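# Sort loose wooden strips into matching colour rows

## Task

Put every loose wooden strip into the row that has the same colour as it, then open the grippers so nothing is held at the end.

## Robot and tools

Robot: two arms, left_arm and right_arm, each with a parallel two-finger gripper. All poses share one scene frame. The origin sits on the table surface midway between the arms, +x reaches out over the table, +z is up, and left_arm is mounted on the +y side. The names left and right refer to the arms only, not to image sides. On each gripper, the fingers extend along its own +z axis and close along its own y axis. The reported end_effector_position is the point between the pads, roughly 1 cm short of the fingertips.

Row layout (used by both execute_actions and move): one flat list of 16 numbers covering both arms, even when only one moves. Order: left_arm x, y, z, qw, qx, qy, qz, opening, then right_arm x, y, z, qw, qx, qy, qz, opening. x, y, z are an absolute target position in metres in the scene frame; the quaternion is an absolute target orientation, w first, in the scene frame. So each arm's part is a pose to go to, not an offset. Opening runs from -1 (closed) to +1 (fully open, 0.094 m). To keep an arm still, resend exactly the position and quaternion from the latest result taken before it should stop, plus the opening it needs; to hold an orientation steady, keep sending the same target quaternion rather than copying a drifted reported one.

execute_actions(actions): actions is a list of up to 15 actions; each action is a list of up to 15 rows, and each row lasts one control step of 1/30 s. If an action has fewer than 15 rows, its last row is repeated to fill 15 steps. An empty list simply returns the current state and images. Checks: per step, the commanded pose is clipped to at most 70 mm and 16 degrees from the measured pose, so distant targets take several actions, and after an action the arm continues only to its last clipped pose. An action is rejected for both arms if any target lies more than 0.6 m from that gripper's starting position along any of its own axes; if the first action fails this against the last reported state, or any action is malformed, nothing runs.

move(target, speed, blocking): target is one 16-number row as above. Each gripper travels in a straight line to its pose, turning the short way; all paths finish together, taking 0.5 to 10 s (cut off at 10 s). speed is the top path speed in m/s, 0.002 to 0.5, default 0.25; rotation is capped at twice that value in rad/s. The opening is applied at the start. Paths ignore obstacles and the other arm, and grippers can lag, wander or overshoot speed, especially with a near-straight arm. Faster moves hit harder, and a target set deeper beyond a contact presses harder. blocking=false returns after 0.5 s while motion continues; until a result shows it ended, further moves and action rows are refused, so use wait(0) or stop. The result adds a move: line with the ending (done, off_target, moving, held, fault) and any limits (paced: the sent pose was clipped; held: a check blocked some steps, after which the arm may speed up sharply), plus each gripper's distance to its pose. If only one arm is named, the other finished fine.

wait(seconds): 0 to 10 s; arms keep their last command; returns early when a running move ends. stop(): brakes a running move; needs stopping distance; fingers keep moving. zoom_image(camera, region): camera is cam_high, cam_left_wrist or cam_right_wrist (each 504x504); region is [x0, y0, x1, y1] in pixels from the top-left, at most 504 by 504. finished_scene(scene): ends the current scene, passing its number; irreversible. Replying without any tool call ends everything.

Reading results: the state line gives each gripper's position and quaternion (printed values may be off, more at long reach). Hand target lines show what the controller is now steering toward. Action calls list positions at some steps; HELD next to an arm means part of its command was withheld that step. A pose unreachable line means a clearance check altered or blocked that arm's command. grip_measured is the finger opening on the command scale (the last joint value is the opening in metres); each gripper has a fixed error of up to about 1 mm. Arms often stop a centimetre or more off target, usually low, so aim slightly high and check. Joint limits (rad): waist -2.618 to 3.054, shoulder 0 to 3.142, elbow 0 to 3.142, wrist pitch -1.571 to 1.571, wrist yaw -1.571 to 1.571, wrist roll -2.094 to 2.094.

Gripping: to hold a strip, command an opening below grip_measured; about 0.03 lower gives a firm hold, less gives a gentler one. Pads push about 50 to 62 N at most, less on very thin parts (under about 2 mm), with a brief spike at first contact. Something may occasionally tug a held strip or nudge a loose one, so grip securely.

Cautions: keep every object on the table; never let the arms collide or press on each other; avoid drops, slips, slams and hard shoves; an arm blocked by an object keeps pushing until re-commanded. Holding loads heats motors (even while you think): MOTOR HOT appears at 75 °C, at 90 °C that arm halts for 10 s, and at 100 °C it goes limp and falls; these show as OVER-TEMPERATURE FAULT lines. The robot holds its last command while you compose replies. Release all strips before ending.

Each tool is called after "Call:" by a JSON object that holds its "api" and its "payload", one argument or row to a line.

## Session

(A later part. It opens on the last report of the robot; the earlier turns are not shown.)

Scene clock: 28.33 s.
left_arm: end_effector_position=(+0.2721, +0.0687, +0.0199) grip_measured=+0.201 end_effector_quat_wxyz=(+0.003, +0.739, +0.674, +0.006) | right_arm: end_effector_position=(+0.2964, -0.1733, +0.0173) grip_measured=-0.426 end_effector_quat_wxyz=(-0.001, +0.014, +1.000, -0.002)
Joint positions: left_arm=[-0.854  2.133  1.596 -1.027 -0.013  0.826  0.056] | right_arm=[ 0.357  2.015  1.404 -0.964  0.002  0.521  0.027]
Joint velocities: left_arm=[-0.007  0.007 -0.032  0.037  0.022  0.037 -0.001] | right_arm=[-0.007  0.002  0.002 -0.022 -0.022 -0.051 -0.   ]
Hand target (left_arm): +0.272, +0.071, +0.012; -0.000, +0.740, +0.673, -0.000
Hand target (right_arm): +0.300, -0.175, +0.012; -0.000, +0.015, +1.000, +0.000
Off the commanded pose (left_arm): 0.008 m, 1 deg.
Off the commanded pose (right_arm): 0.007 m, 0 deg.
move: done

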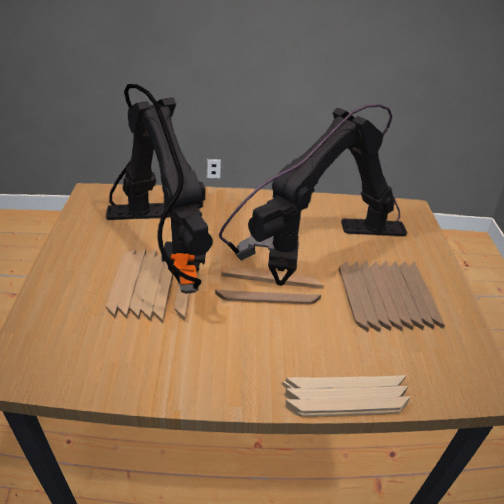

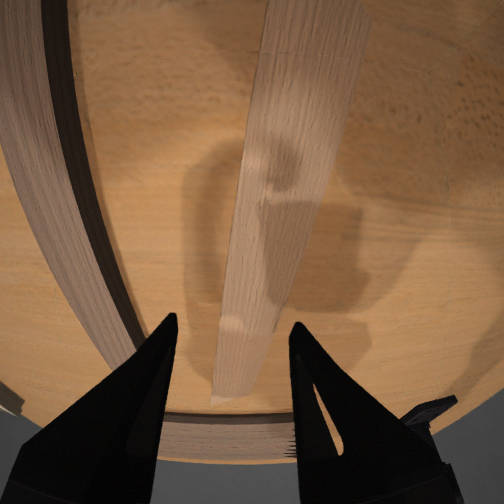

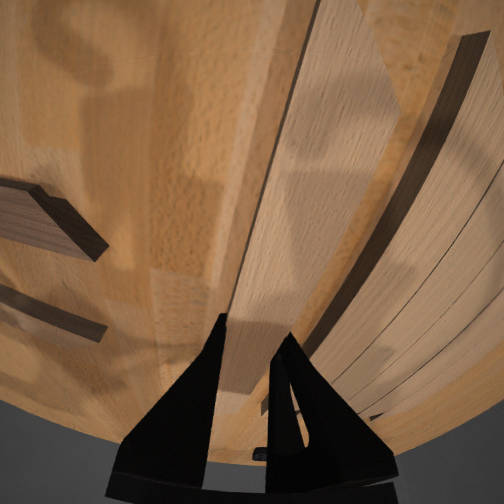

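Call:
{"api": "move", "payload": {
  "target": [0.266,0.07,0.006,0,0.75,0.661,0,0.2,0.308,-0.178,0.009,0,0.03,1,0,-0.5],
  "speed": 0.03
}}

Call:
{"api": "move", "payload": {
  "target": [0.266,0.07,0.006,0,0.75,0.661,0,-0.5,0.308,-0.178,0.009,0,0.03,1,0,-0.25]
}}

Call:
{"api": "move", "payload": {
  "target": [0.266,0.07,0.07,0,0.75,0.661,0,-0.5,0.3,-0.18,0.09,0,0.03,1,0,-0.25],
  "speed": 0.1
}}

Call:
{"api": "move", "payload": {
  "target": [0.28,-0.11,0.07,0,0,1,0,-0.5,0.15,-0.4,0.14,0,0.03,1,0,-0.25],
  "speed": 0.35
}}

Scene clock: 29.90 s.
left_arm: end_effector_position=(+0.2694, +0.0717, +0.0121) grip_measured=+0.201 end_effector_quat_wxyz=(+0.000, +0.745, +0.667, +0.006) | right_arm: end_effector_position=(+0.2965, -0.1763, +0.0114) grip_measured=-0.426 end_effector_quat_wxyz=(-0.010, +0.019, +1.000, -0.002)
Joint positions: left_arm=[-0.854  2.133  1.563 -1.001 -0.013  0.845  0.056] | right_arm=[ 0.346  2.032  1.404 -0.962 -0.007  0.52   0.027]
Joint velocities: left_arm=[ 0.012  0.012  0.002  0.051  0.022  0.081 -0.   ] | right_arm=[-0.012  0.017 -0.012 -0.095 -0.007  0.037  0.   ]
Hand target (left_arm): +0.266, +0.070, +0.006; -0.000, +0.750, +0.661, +0.000
Hand target (right_arm): +0.308, -0.178, +0.009; -0.000, +0.030, +1.000, +0.000
Off the commanded pose (left_arm): 0.007 m, 1 deg.
Off the commanded pose (right_arm): 0.012 m, 2 deg.
move: off_target (right_arm)

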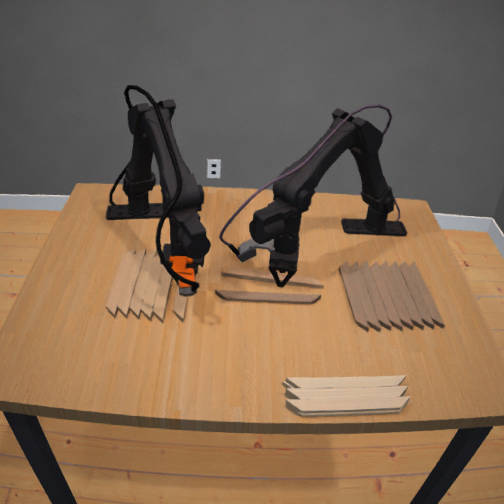

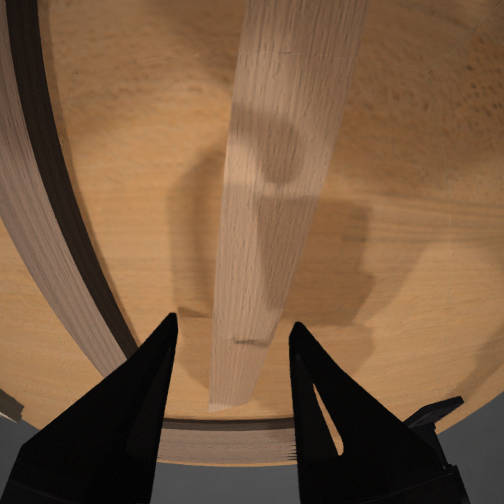

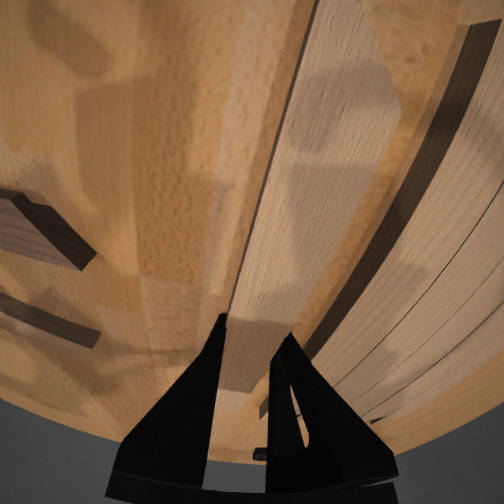

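Scene clock: 30.60 s.
left_arm: end_effector_position=(+0.2699, +0.0713, +0.0121) grip_measured=-0.445 end_effector_quat_wxyz=(+0.001, +0.745, +0.667, +0.007) | right_arm: end_effector_position=(+0.2964, -0.1762, +0.0114) grip_measured=-0.252 end_effector_quat_wxyz=(-0.010, +0.020, +1.000, -0.001)
Joint positions: left_arm=[-0.854  2.133  1.563 -0.999 -0.014  0.847  0.026] | right_arm=[ 0.346  2.032  1.404 -0.962 -0.007  0.521  0.035]
Joint velocities: left_arm=[-0.007  0.002 -0.007 -0.022 -0.066  0.007 -0.001] | right_arm=[ 0.002  0.002  0.007  0.022 -0.007 -0.007 -0.001]
Hand target (left_arm): +0.266, +0.070, +0.006; -0.000, +0.750, +0.661, +0.000
Hand target (right_arm): +0.308, -0.178, +0.009; -0.000, +0.030, +1.000, -0.000
Off the commanded pose (left_arm): 0.007 m, 1 deg.
Off the commanded pose (right_arm): 0.012 m, 2 deg.
move: off_target (right_arm)

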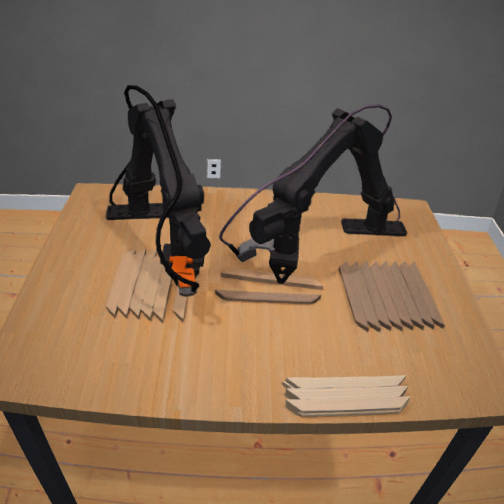

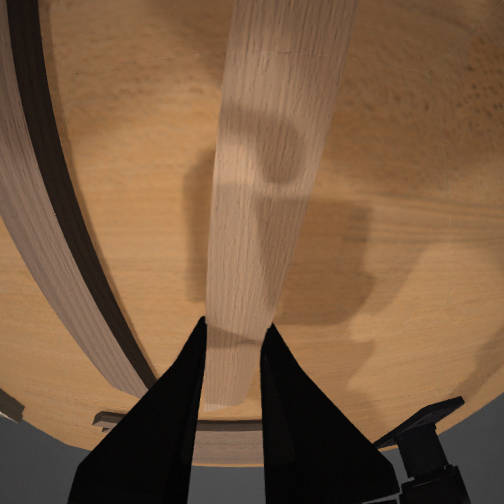

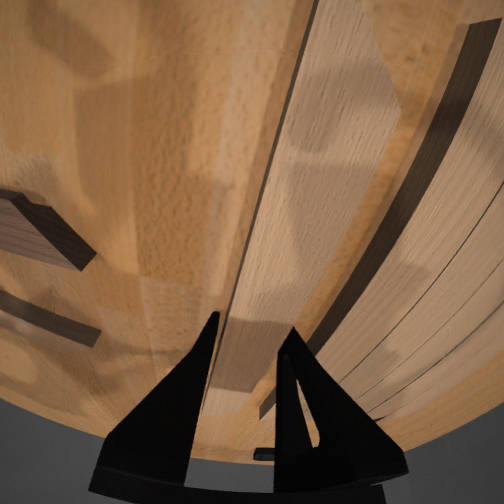

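Scene clock: 31.97 s.
left_arm: end_effector_position=(+0.2655, +0.0762, +0.0535) grip_measured=-0.445 end_effector_quat_wxyz=(-0.018, +0.745, +0.666, +0.007) | right_arm: end_effector_position=(+0.2918, -0.1786, +0.0721) grip_measured=-0.252 end_effector_quat_wxyz=(-0.024, +0.022, +0.999, -0.009)
Joint positions: left_arm=[-0.854  2.103  1.686 -1.189 -0.014  0.847  0.026] | right_arm=[ 0.346  1.978  1.576 -1.219 -0.007  0.526  0.035]
Joint velocities: left_arm=[-0.002 -0.007  0.002  0.022 -0.066 -0.037 -0.001] | right_arm=[-0.002 -0.017  0.027  0.037  0.022  0.007 -0.001]
Hand target (left_arm): +0.267, +0.069, +0.070; +0.000, +0.750, +0.661, +0.000
Hand target (right_arm): +0.300, -0.180, +0.090; -0.000, +0.030, +1.000, +0.000
Off the commanded pose (left_arm): 0.018 m, 2 deg.
Off the commanded pose (right_arm): 0.020 m, 3 deg.
move: off_target (left_arm, right_arm)

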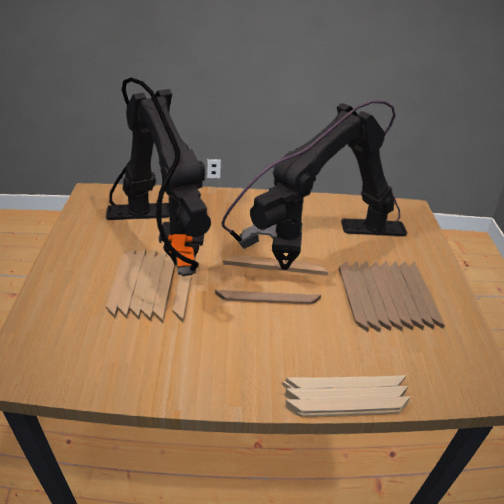

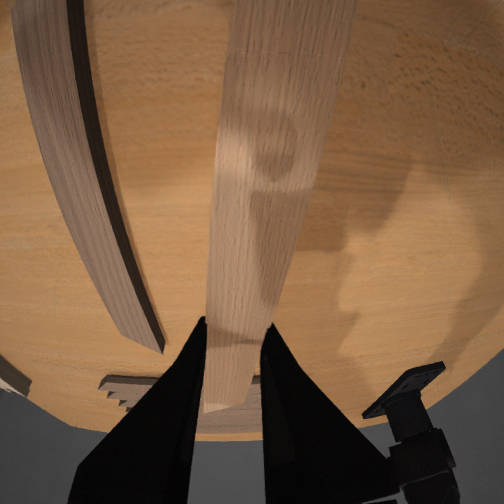

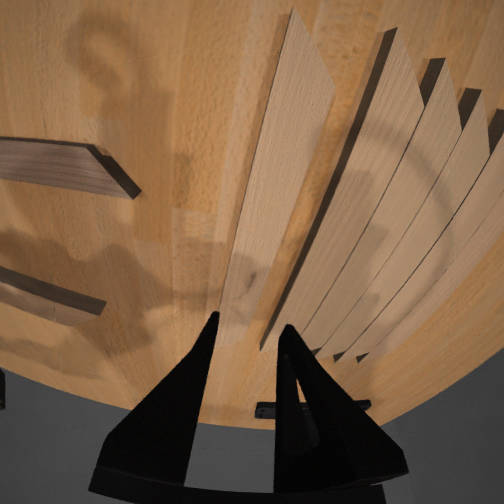

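Scene clock: 35.07 s.
left_arm: end_effector_position=(+0.2809, -0.0999, +0.0619) grip_measured=-0.444 end_effector_quat_wxyz=(+0.047, +0.003, +0.996, -0.075) | right_arm: end_effector_position=(+0.1515, -0.3982, +0.1349) grip_measured=-0.252 end_effector_quat_wxyz=(-0.019, +0.029, +0.999, +0.005)
Joint positions: left_arm=[-1.048  2.732  2.826 -1.487 -0.003 -1.024  0.026] | right_arm=[-0.417  1.277  1.084 -1.417 -0.001 -0.224  0.035]
Joint velocities: left_arm=[-0.002 -0.012  0.012  0.022 -0.037  0.051 -0.001] | right_arm=[-0.007 -0.032  0.007 -0.037 -0.007 -0.051 -0.002]
Hand target (left_arm): +0.283, -0.110, +0.068; +0.059, -0.000, +0.994, -0.094
Hand target (right_arm): +0.149, -0.399, +0.140; -0.007, +0.030, +1.000, +0.004
Off the commanded pose (left_arm): 0.013 m, 10 deg.
Off the commanded pose (right_arm): 0.006 m, 2 deg.
elbow stopped short (left arm): the move would have taken joint 3 (elbow) straighter than the controller allows; a more bent joint 3 avoids this.
move: off_target (left_arm)

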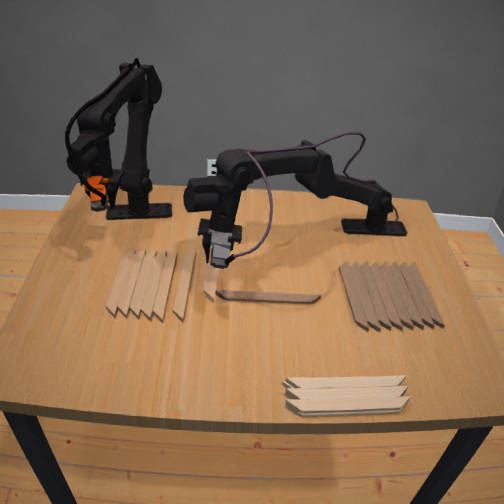

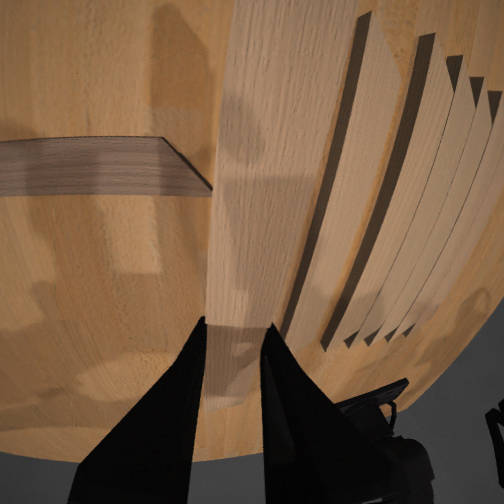

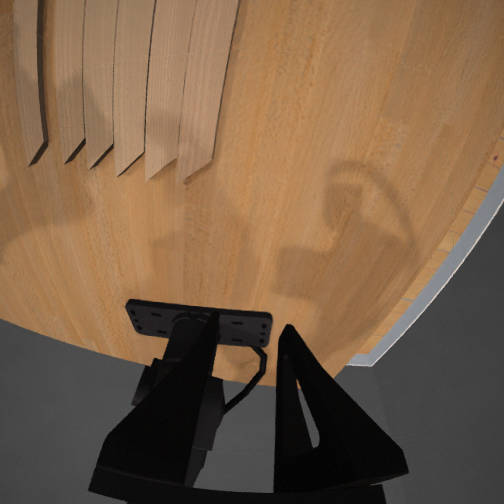

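Call:
{"api": "move", "payload": {
  "target": [0.29,-0.135,0.035,0,0,0.98,-0.2,-0.5,0.15,-0.4,0.14,0,0.03,1,0,-0.25],
  "speed": 0.08
}}

Call:
{"api": "zoom_image", "payload": {
  "camera": "cam_high",
  "region": [90,220,250,340]
}}

Scene clock: 38.17 s.
left_arm: end_effector_position=(+0.2839, -0.1336, +0.0216) grip_measured=-0.444 end_effector_quat_wxyz=(-0.009, -0.002, +0.983, -0.184) | right_arm: end_effector_position=(+0.1514, -0.3982, +0.1349) grip_measured=-0.252 end_effector_quat_wxyz=(-0.019, +0.028, +0.999, +0.005)
Joint positions: left_arm=[-1.006  2.615  2.388 -1.039  0.216 -1.025  0.026] | right_arm=[-0.417  1.277  1.084 -1.418 -0.001 -0.225  0.035]
Joint velocities: left_arm=[-0.022 -0.012 -0.007  0.037  0.095 -0.022 -0.001] | right_arm=[-0.017 -0.017  0.012 -0.022  0.022  0.022  0.001]
Hand target (left_arm): +0.290, -0.134, +0.034; -0.001, -0.000, +0.980, -0.199
Hand target (right_arm): +0.150, -0.400, +0.140; -0.000, +0.030, +1.000, +0.000
Off the commanded pose (left_arm): 0.015 m, 2 deg.
Off the commanded pose (right_arm): 0.006 m, 2 deg.
move: off_target (left_arm)

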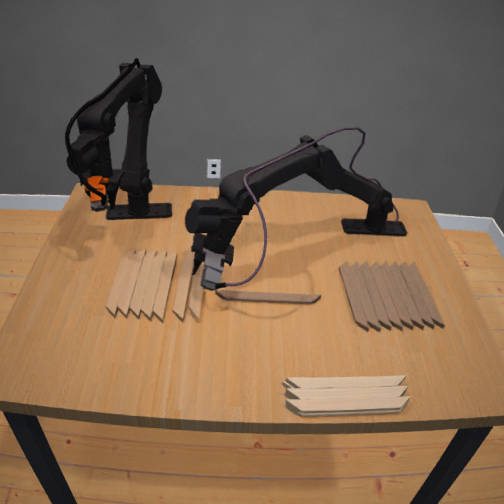

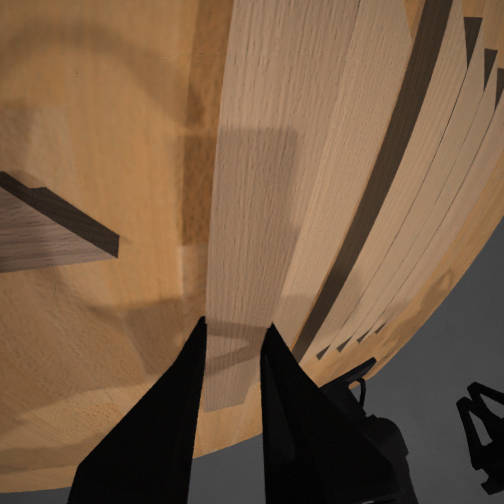

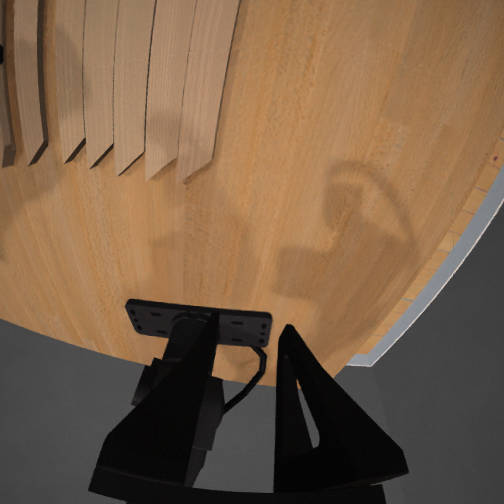

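Region (90, 220, 250, 340) of cam_high's 504x504 image, scaled by 3.150, with more detail than that image has; it fills the top 378 rows of this view, and the rest is white.

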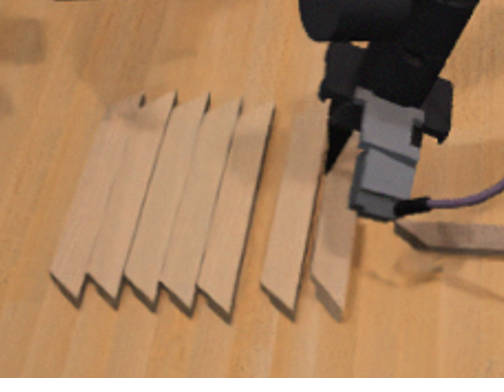

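Call:
{"api": "move", "payload": {
  "target": [0.296,-0.133,0.03,0,0,0.98,-0.2,-0.5,0.15,-0.4,0.14,0,0.03,1,0,-0.25],
  "speed": 0.03
}}

Call:
{"api": "move", "payload": {
  "target": [0.296,-0.133,0.034,0,0,0.98,-0.2,0.1,0.15,-0.4,0.14,0,0.03,1,0,-0.25],
  "speed": 0.03
}}

Call:
{"api": "move", "payload": {
  "target": [0.31,-0.165,0.034,0,0,0.975,-0.22,0.1,0.15,-0.4,0.14,0,0.03,1,0,-0.25],
  "speed": 0.03
}}

Call:
{"api": "zoom_image", "payload": {
  "camera": "cam_high",
  "region": [90,220,250,340]
}}

Scene clock: 40.47 s.
left_arm: end_effector_position=(+0.2898, -0.1307, +0.0219) grip_measured=-0.444 end_effector_quat_wxyz=(-0.009, -0.006, +0.983, -0.186) | right_arm: end_effector_position=(+0.1514, -0.3982, +0.1349) grip_measured=-0.252 end_effector_quat_wxyz=(-0.019, +0.028, +0.999, +0.005)
Joint positions: left_arm=[-0.994  2.615  2.388 -1.038  0.219 -1.021  0.026] | right_arm=[-0.417  1.277  1.084 -1.418 -0.001 -0.225  0.035]
Joint velocities: left_arm=[ 0.022  0.022 -0.022  0.022 -0.051 -0.051  0.001] | right_arm=[ 0.002 -0.012 -0.022 -0.11  -0.022  0.007  0.   ]
Hand target (left_arm): +0.296, -0.133, +0.030; -0.000, -0.000, +0.980, -0.200
Hand target (right_arm): +0.150, -0.400, +0.140; -0.000, +0.030, +1.000, +0.000
Off the commanded pose (left_arm): 0.011 m, 2 deg.
Off the commanded pose (right_arm): 0.006 m, 2 deg.
move: off_target (left_arm)

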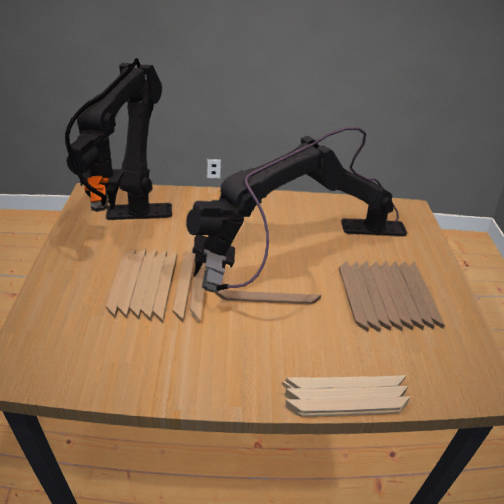

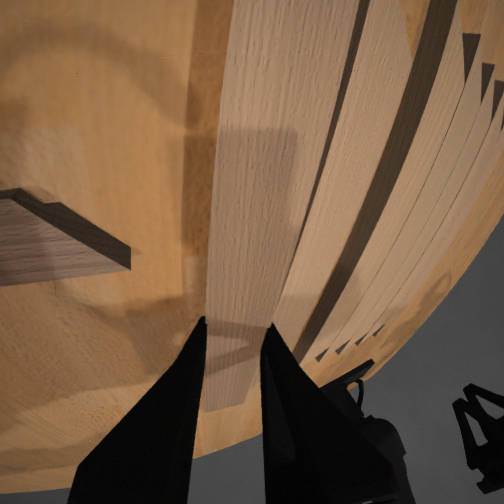

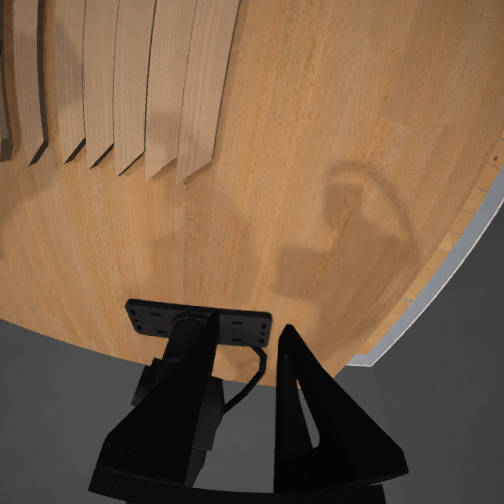

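Scene clock: 41.37 s.
left_arm: end_effector_position=(+0.2896, -0.1307, +0.0219) grip_measured=+0.099 end_effector_quat_wxyz=(-0.009, -0.005, +0.982, -0.186) | right_arm: end_effector_position=(+0.1514, -0.3982, +0.1349) grip_measured=-0.252 end_effector_quat_wxyz=(-0.019, +0.028, +0.999, +0.005)
Joint positions: left_arm=[-0.994  2.615  2.388 -1.038  0.22  -1.02   0.052] | right_arm=[-0.417  1.277  1.084 -1.418 -0.001 -0.225  0.035]
Joint velocities: left_arm=[ 0.012 -0.007 -0.022  0.007 -0.022  0.037  0.   ] | right_arm=[ 0.012 -0.017 -0.002 -0.051 -0.022 -0.037 -0.001]
Hand target (left_arm): +0.296, -0.133, +0.034; +0.000, -0.000, +0.980, -0.200
Hand target (right_arm): +0.150, -0.400, +0.140; -0.000, +0.030, +1.000, +0.000
Off the commanded pose (left_arm): 0.014 m, 2 deg.
Off the commanded pose (right_arm): 0.006 m, 2 deg.
move: off_target (left_arm)

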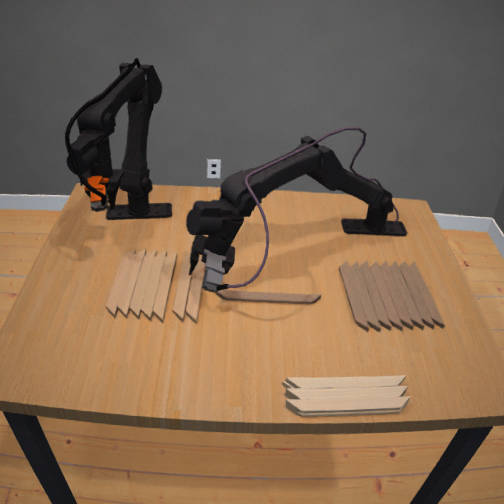

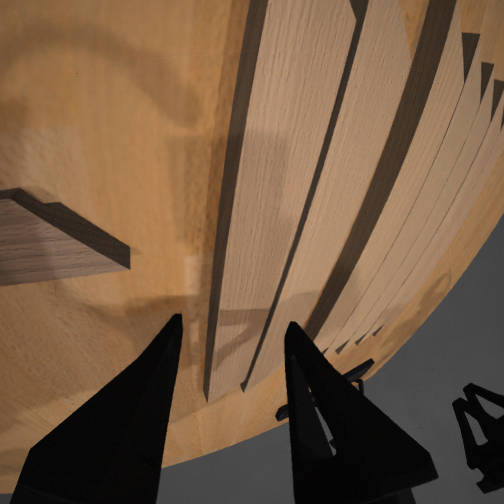

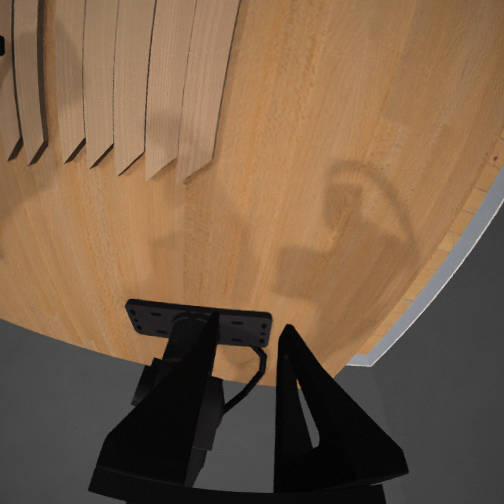

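Scene clock: 43.00 s.
left_arm: end_effector_position=(+0.3078, -0.1627, +0.0285) grip_measured=+0.099 end_effector_quat_wxyz=(+0.007, +0.001, +0.974, -0.225) | right_arm: end_effector_position=(+0.1514, -0.3982, +0.1349) grip_measured=-0.252 end_effector_quat_wxyz=(-0.019, +0.028, +0.999, +0.005)
Joint positions: left_arm=[-0.994  2.84   2.825 -1.166  0.237 -1.02   0.052] | right_arm=[-0.417  1.277  1.084 -1.418 -0.001 -0.225  0.035]
Joint velocities: left_arm=[-0.007  0.002  0.002 -0.037 -0.022 -0.022  0.   ] | right_arm=[-0.012  0.007  0.002 -0.125  0.037  0.022 -0.001]
Hand target (left_arm): +0.310, -0.165, +0.033; +0.009, -0.002, +0.972, -0.233
Hand target (right_arm): +0.150, -0.400, +0.140; -0.000, +0.030, +1.000, +0.000
Off the commanded pose (left_arm): 0.006 m, 1 deg.
Off the commanded pose (right_arm): 0.006 m, 2 deg.
elbow stopped short (left arm): the move would have taken joint 3 (elbow) straighter than the controller allows; a more bent joint 3 avoids this.
move: done

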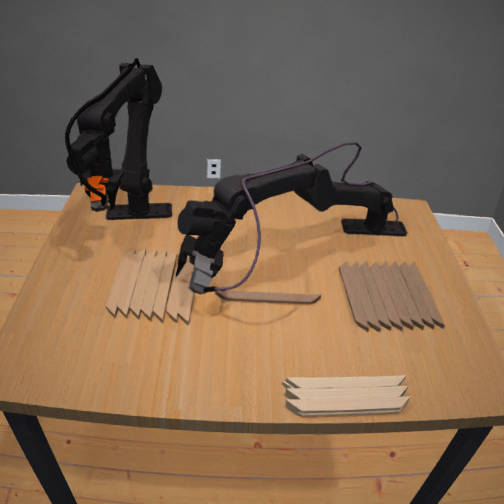

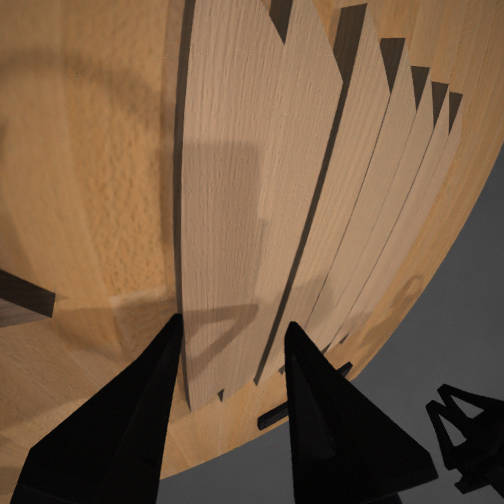

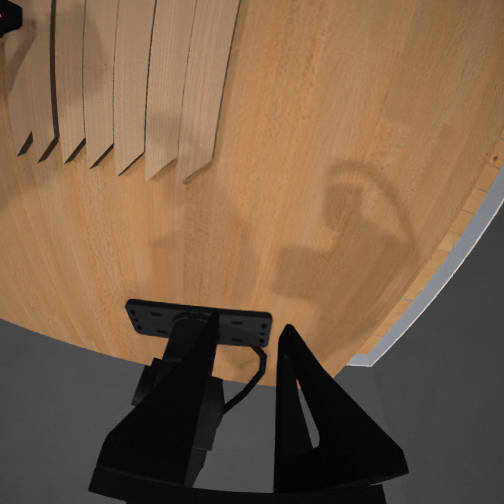

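Region (90, 220, 250, 340) of cam_high's 504x504 image, scaled by 3.150, with more detail than that image has; it fills the top 378 rows of this view, and the rest is white.

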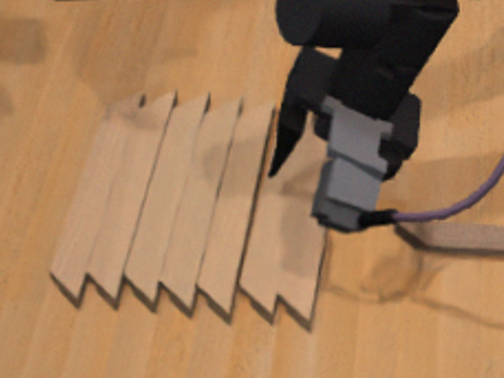

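Call:
{"api": "move", "payload": {
  "target": [0.31,-0.165,0.034,0,0,0.975,-0.22,0.03,0.15,-0.4,0.14,0,0.03,1,0,-0.25]
}}

Call:
{"api": "move", "payload": {
  "target": [0.31,-0.12,0.08,0,0,0.975,-0.22,0.3,0.15,-0.4,0.14,0,0.03,1,0,-0.25],
  "speed": 0.15
}}

Call:
{"api": "move", "payload": {
  "target": [0.335,0.1,0.05,0,-0.64,0.77,0,0.3,0.15,-0.4,0.14,0,0.03,1,0,-0.25],
  "speed": 0.35
}}

Scene clock: 44.47 s.
left_arm: end_effector_position=(+0.3077, -0.1626, +0.0285) grip_measured=+0.031 end_effector_quat_wxyz=(+0.007, +0.001, +0.974, -0.225) | right_arm: end_effector_position=(+0.1514, -0.3982, +0.1349) grip_measured=-0.252 end_effector_quat_wxyz=(-0.019, +0.028, +0.999, +0.005)
Joint positions: left_arm=[-0.994  2.84   2.825 -1.166  0.237 -1.02   0.048] | right_arm=[-0.417  1.277  1.084 -1.418 -0.001 -0.225  0.035]
Joint velocities: left_arm=[-0.012  0.007  0.002  0.051 -0.007 -0.022 -0.001] | right_arm=[-0.012 -0.012 -0.002 -0.037 -0.007 -0.007  0.001]
Hand target (left_arm): +0.310, -0.164, +0.034; +0.008, -0.002, +0.973, -0.232
Hand target (right_arm): +0.150, -0.400, +0.140; -0.000, +0.030, +1.000, +0.000
Off the commanded pose (left_arm): 0.006 m, 1 deg.
Off the commanded pose (right_arm): 0.006 m, 2 deg.
elbow stopped short (left arm): the move would have taken joint 3 (elbow) straighter than the controller allows; a more bent joint 3 avoids this.
move: done

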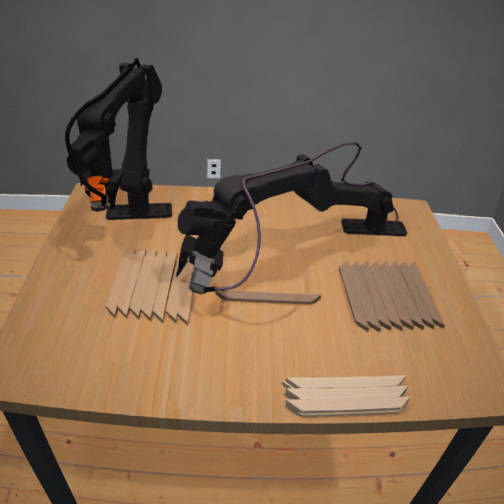

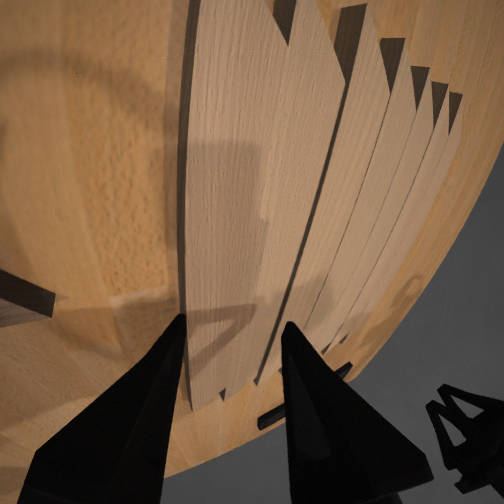

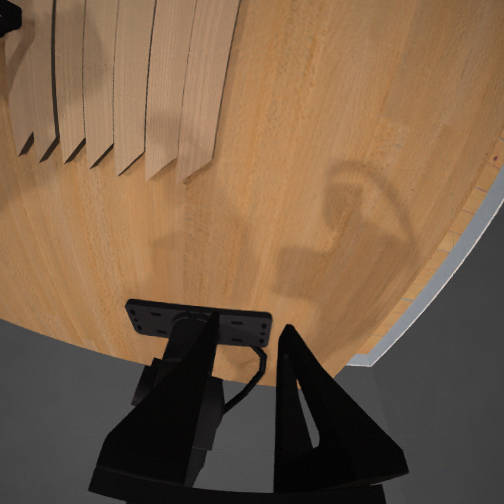

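Scene clock: 45.80 s.
left_arm: end_effector_position=(+0.3082, -0.1192, +0.0694) grip_measured=+0.299 end_effector_quat_wxyz=(-0.009, -0.008, +0.978, -0.208) | right_arm: end_effector_position=(+0.1514, -0.3982, +0.1349) grip_measured=-0.252 end_effector_quat_wxyz=(-0.019, +0.028, +0.999, +0.005)
Joint positions: left_arm=[-0.944  2.594  2.523 -1.167  0.258 -0.986  0.061] | right_arm=[-0.417  1.277  1.084 -1.418 -0.001 -0.225  0.035]
Joint velocities: left_arm=[-0.002  0.007 -0.012 -0.037 -0.095  0.037 -0.001] | right_arm=[ 0.007 -0.017 -0.002  0.037  0.037 -0.022 -0.001]
Hand target (left_arm): +0.310, -0.120, +0.080; -0.001, +0.000, +0.976, -0.219
Hand target (right_arm): +0.150, -0.400, +0.140; -0.000, +0.030, +1.000, +0.000
Off the commanded pose (left_arm): 0.011 m, 2 deg.
Off the commanded pose (right_arm): 0.006 m, 2 deg.
move: off_target (left_arm)

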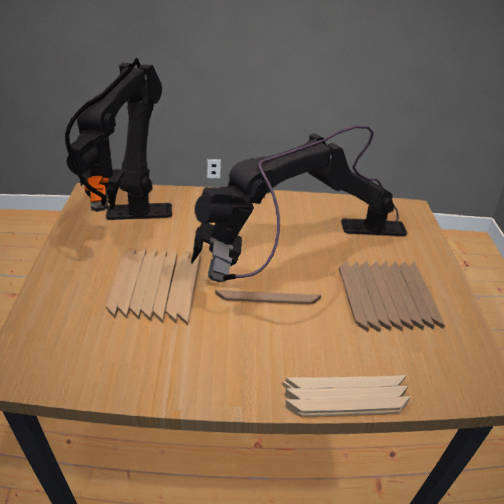

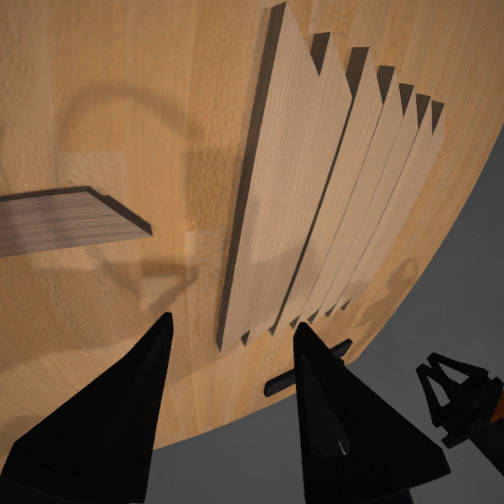

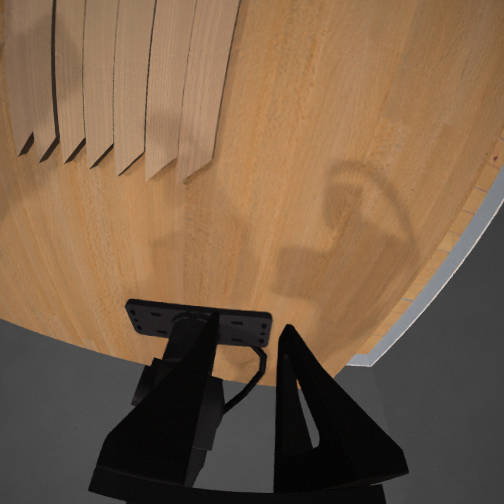

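Scene clock: 48.40 s.
left_arm: end_effector_position=(+0.3368, +0.0901, +0.0467) grip_measured=+0.299 end_effector_quat_wxyz=(-0.006, -0.631, +0.776, -0.012) | right_arm: end_effector_position=(+0.1514, -0.3982, +0.1349) grip_measured=-0.252 end_effector_quat_wxyz=(-0.019, +0.028, +0.999, +0.005)
Joint positions: left_arm=[-0.698  2.225  1.853 -1.178  0.017 -2.046  0.061] | right_arm=[-0.417  1.277  1.084 -1.418 -0.001 -0.225  0.035]
Joint velocities: left_arm=[ 0.012  0.002 -0.022 -0.007  0.007 -0.066  0.   ] | right_arm=[-0.007 -0.002 -0.017  0.081  0.066  0.007 -0.002]
Hand target (left_arm): +0.331, +0.101, +0.052; -0.002, -0.638, +0.770, +0.000
Hand target (right_arm): +0.150, -0.400, +0.140; -0.000, +0.030, +1.000, +0.000
Off the commanded pose (left_arm): 0.011 m, 2 deg.
Off the commanded pose (right_arm): 0.006 m, 2 deg.
move: off_target (left_arm)

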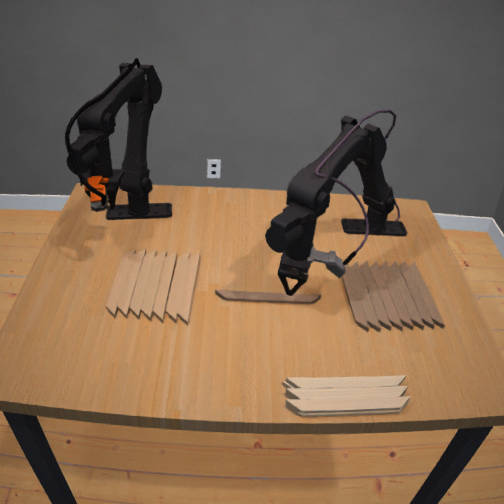

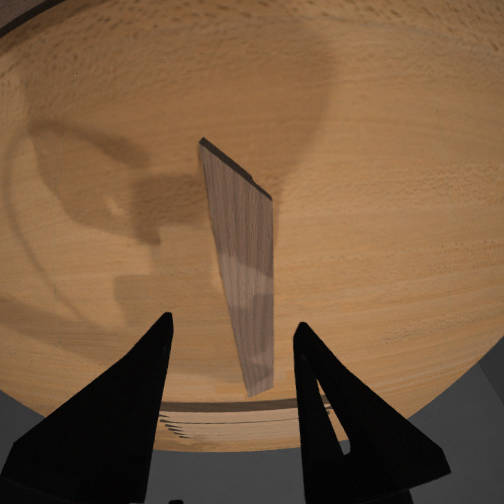

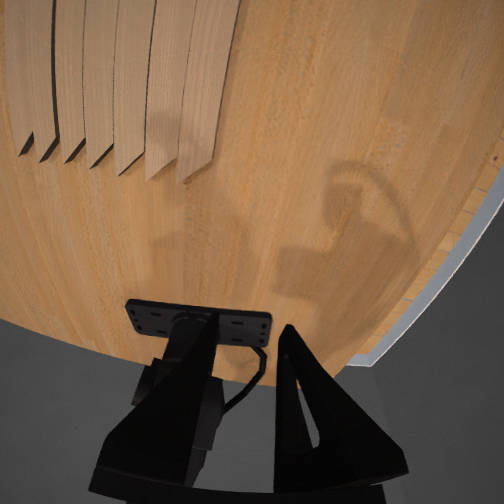

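Call:
{"api": "move", "payload": {
  "target": [0.343,0.095,0.006,0,-0.65,0.76,0,0.3,0.15,-0.4,0.14,0,0.03,1,0,-0.25],
  "speed": 0.05
}}

Call:
{"api": "move", "payload": {
  "target": [0.343,0.095,0.006,0,-0.65,0.76,0,-0.5,0.15,-0.4,0.14,0,0.03,1,0,-0.25]
}}

Call:
{"api": "move", "payload": {
  "target": [0.37,0.16,0.055,0,0,1,0,-0.5,0.15,-0.4,0.14,0,0.03,1,0,-0.25],
  "speed": 0.3
}}

Scene clock: 50.23 s.
left_arm: end_effector_position=(+0.3416, +0.0868, +0.0156) grip_measured=+0.299 end_effector_quat_wxyz=(-0.005, -0.641, +0.767, -0.012) | right_arm: end_effector_position=(+0.1514, -0.3982, +0.1349) grip_measured=-0.252 end_effector_quat_wxyz=(-0.019, +0.028, +0.999, +0.005)
Joint positions: left_arm=[-0.698  2.273  1.808 -1.084  0.015 -2.073  0.061] | right_arm=[-0.417  1.277  1.084 -1.418 -0.001 -0.225  0.035]
Joint velocities: left_arm=[-0.012  0.017  0.002 -0.051 -0.037 -0.007  0.001] | right_arm=[-0.002 -0.007  0.002  0.022 -0.051  0.037 -0.   ]
Hand target (left_arm): +0.342, +0.095, +0.006; -0.000, -0.650, +0.760, -0.000
Hand target (right_arm): +0.150, -0.400, +0.140; -0.000, +0.030, +1.000, +0.000
Off the commanded pose (left_arm): 0.013 m, 2 deg.
Off the commanded pose (right_arm): 0.006 m, 2 deg.
move: off_target (left_arm)

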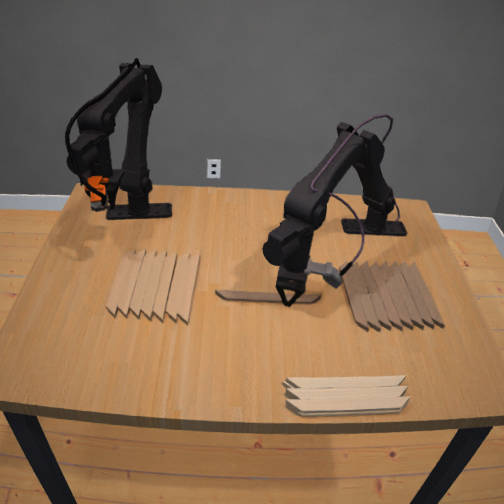

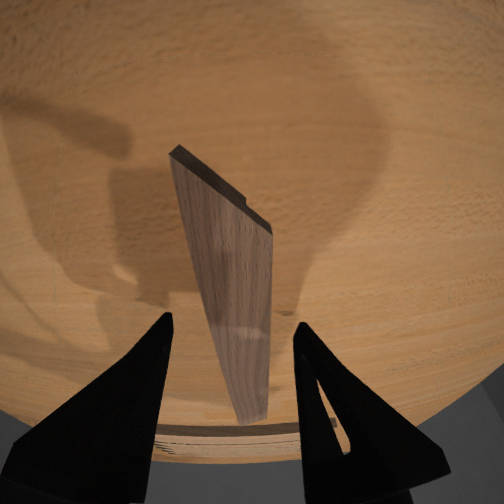

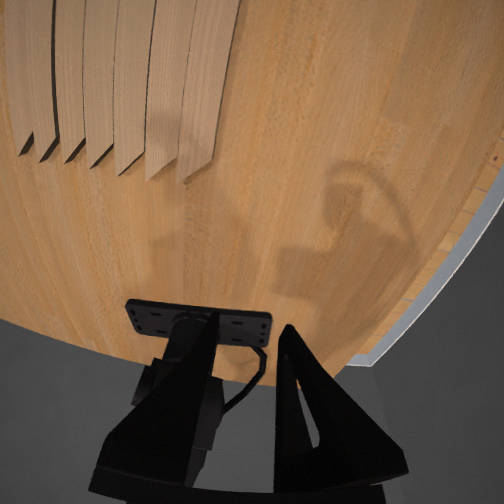

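Scene clock: 50.93 s.
left_arm: end_effector_position=(+0.3417, +0.0867, +0.0156) grip_measured=-0.441 end_effector_quat_wxyz=(-0.005, -0.642, +0.767, -0.012) | right_arm: end_effector_position=(+0.1514, -0.3982, +0.1349) grip_measured=-0.252 end_effector_quat_wxyz=(-0.019, +0.028, +0.999, +0.005)
Joint positions: left_arm=[-0.698  2.273  1.808 -1.084  0.015 -2.073  0.026] | right_arm=[-0.417  1.277  1.084 -1.418 -0.001 -0.225  0.035]
Joint velocities: left_arm=[ 0.007 -0.007 -0.022 -0.007 -0.022  0.051 -0.   ] | right_arm=[ 0.007 -0.017 -0.007 -0.081  0.037 -0.037  0.001]
Hand target (left_arm): +0.342, +0.095, +0.006; -0.000, -0.650, +0.760, +0.000
Hand target (right_arm): +0.150, -0.400, +0.140; -0.000, +0.030, +1.000, +0.000
Off the commanded pose (left_arm): 0.013 m, 2 deg.
Off the commanded pose (right_arm): 0.006 m, 2 deg.
move: off_target (left_arm)

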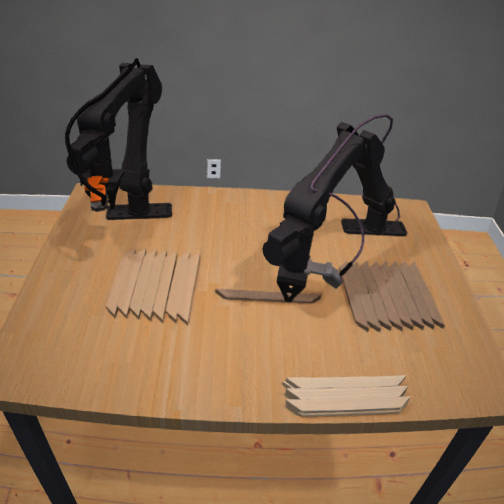

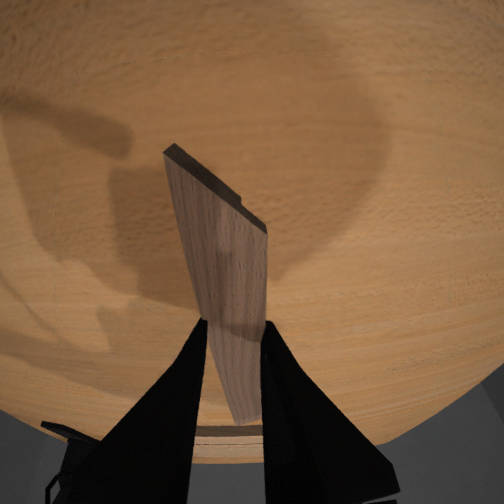

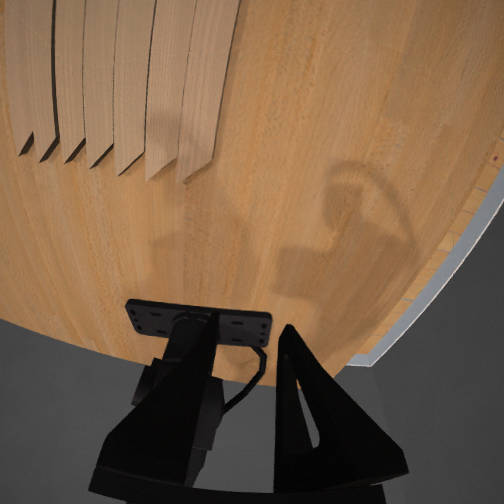

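Scene clock: 53.90 s.
left_arm: end_effector_position=(+0.3635, +0.1567, +0.0385) grip_measured=-0.440 end_effector_quat_wxyz=(-0.016, -0.002, +1.000, +0.003) | right_arm: end_effector_position=(+0.1514, -0.3982, +0.1349) grip_measured=-0.252 end_effector_quat_wxyz=(-0.019, +0.028, +0.999, +0.005)
Joint positions: left_arm=[-0.537  2.218  1.808 -1.192  0.01  -0.523  0.026] | right_arm=[-0.417  1.277  1.084 -1.418 -0.001 -0.225  0.035]
Joint velocities: left_arm=[-0.007 -0.002 -0.012 -0.081  0.051 -0.007 -0.   ] | right_arm=[ 0.007 -0.007 -0.017  0.022  0.037 -0.007  0.   ]
Hand target (left_arm): +0.369, +0.160, +0.055; -0.001, +0.000, +1.000, -0.001
Hand target (right_arm): +0.150, -0.400, +0.140; -0.000, +0.030, +1.000, +0.000
Off the commanded pose (left_arm): 0.018 m, 2 deg.
Off the commanded pose (right_arm): 0.006 m, 2 deg.
move: off_target (left_arm)

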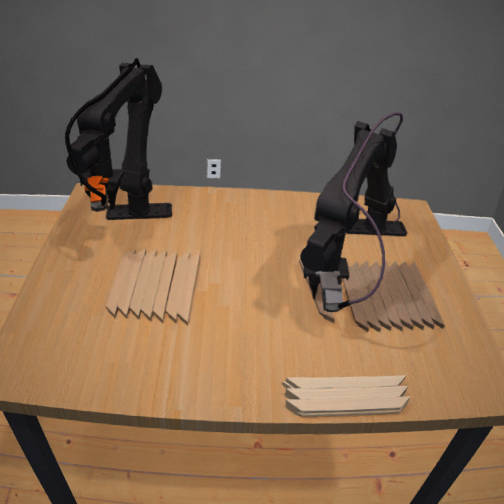

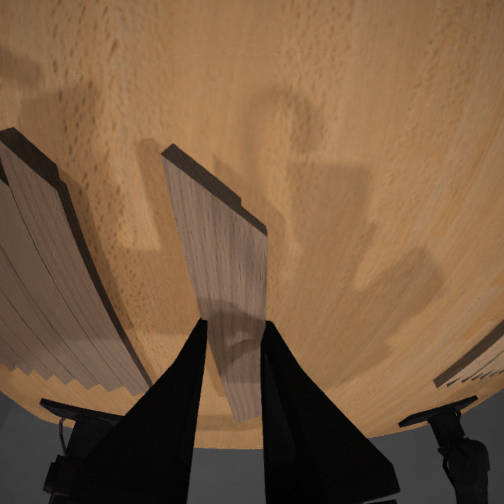

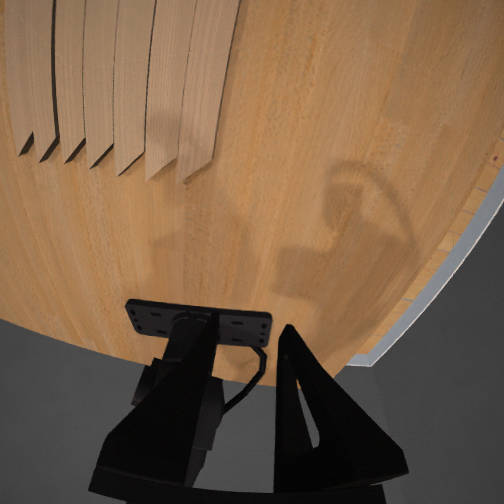

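Not aligned; yaw −10° extra.

Call:
{"api": "move", "payload": {
  "target": [0.375,0.185,0.02,0,0.08,0.997,0,-0.5,0.15,-0.4,0.14,0,0.03,1,0,-0.25],
  "speed": 0.06
}}

Call:
{"api": "zoom_image", "payload": {
  "camera": "cam_high",
  "region": [290,230,450,350]
}}

Scene clock: 56.00 s.
left_arm: end_effector_position=(+0.3692, +0.1803, +0.0152) grip_measured=-0.440 end_effector_quat_wxyz=(-0.016, +0.077, +0.997, +0.001) | right_arm: end_effector_position=(+0.1514, -0.3982, +0.1349) grip_measured=-0.252 end_effector_quat_wxyz=(-0.019, +0.028, +0.999, +0.005)
Joint positions: left_arm=[-0.48   2.214  1.708 -1.096  0.011 -0.307  0.026] | right_arm=[-0.417  1.277  1.084 -1.418 -0.001 -0.225  0.035]
Joint velocities: left_arm=[-0.012  0.007 -0.017  0.022  0.022  0.037 -0.001] | right_arm=[ 0.002  0.002 -0.007  0.007  0.007  0.037 -0.   ]
Hand target (left_arm): +0.374, +0.185, +0.020; -0.001, +0.080, +0.997, -0.000
Hand target (right_arm): +0.150, -0.400, +0.140; -0.000, +0.030, +1.000, +0.000
Off the commanded pose (left_arm): 0.009 m, 2 deg.
Off the commanded pose (right_arm): 0.006 m, 2 deg.
move: done

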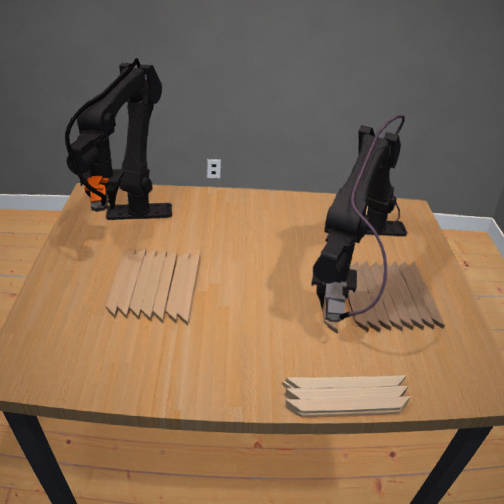

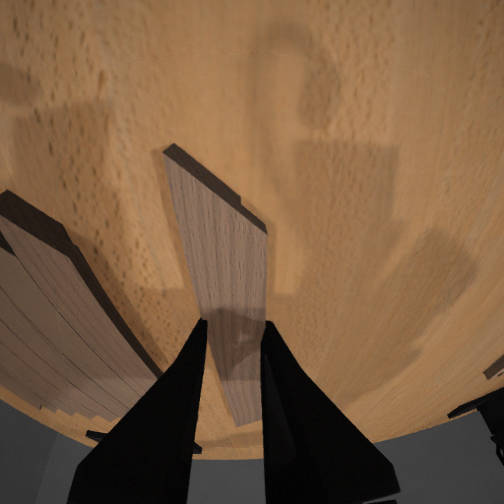

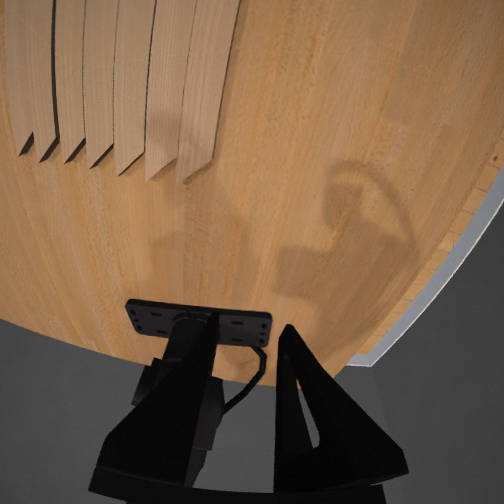

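Region (290, 230, 450, 350) of cam_high's 504x504 image, scaled by 3.150, with more detail than that image has; it fills the top 378 rows of this view, and the rest is white.

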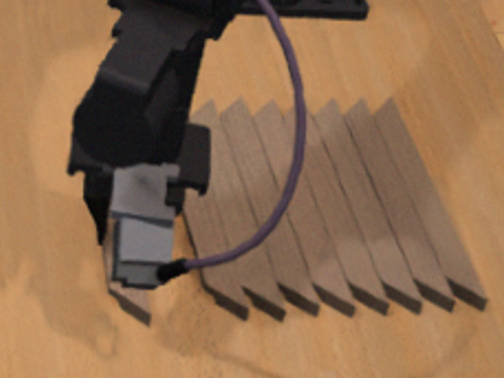

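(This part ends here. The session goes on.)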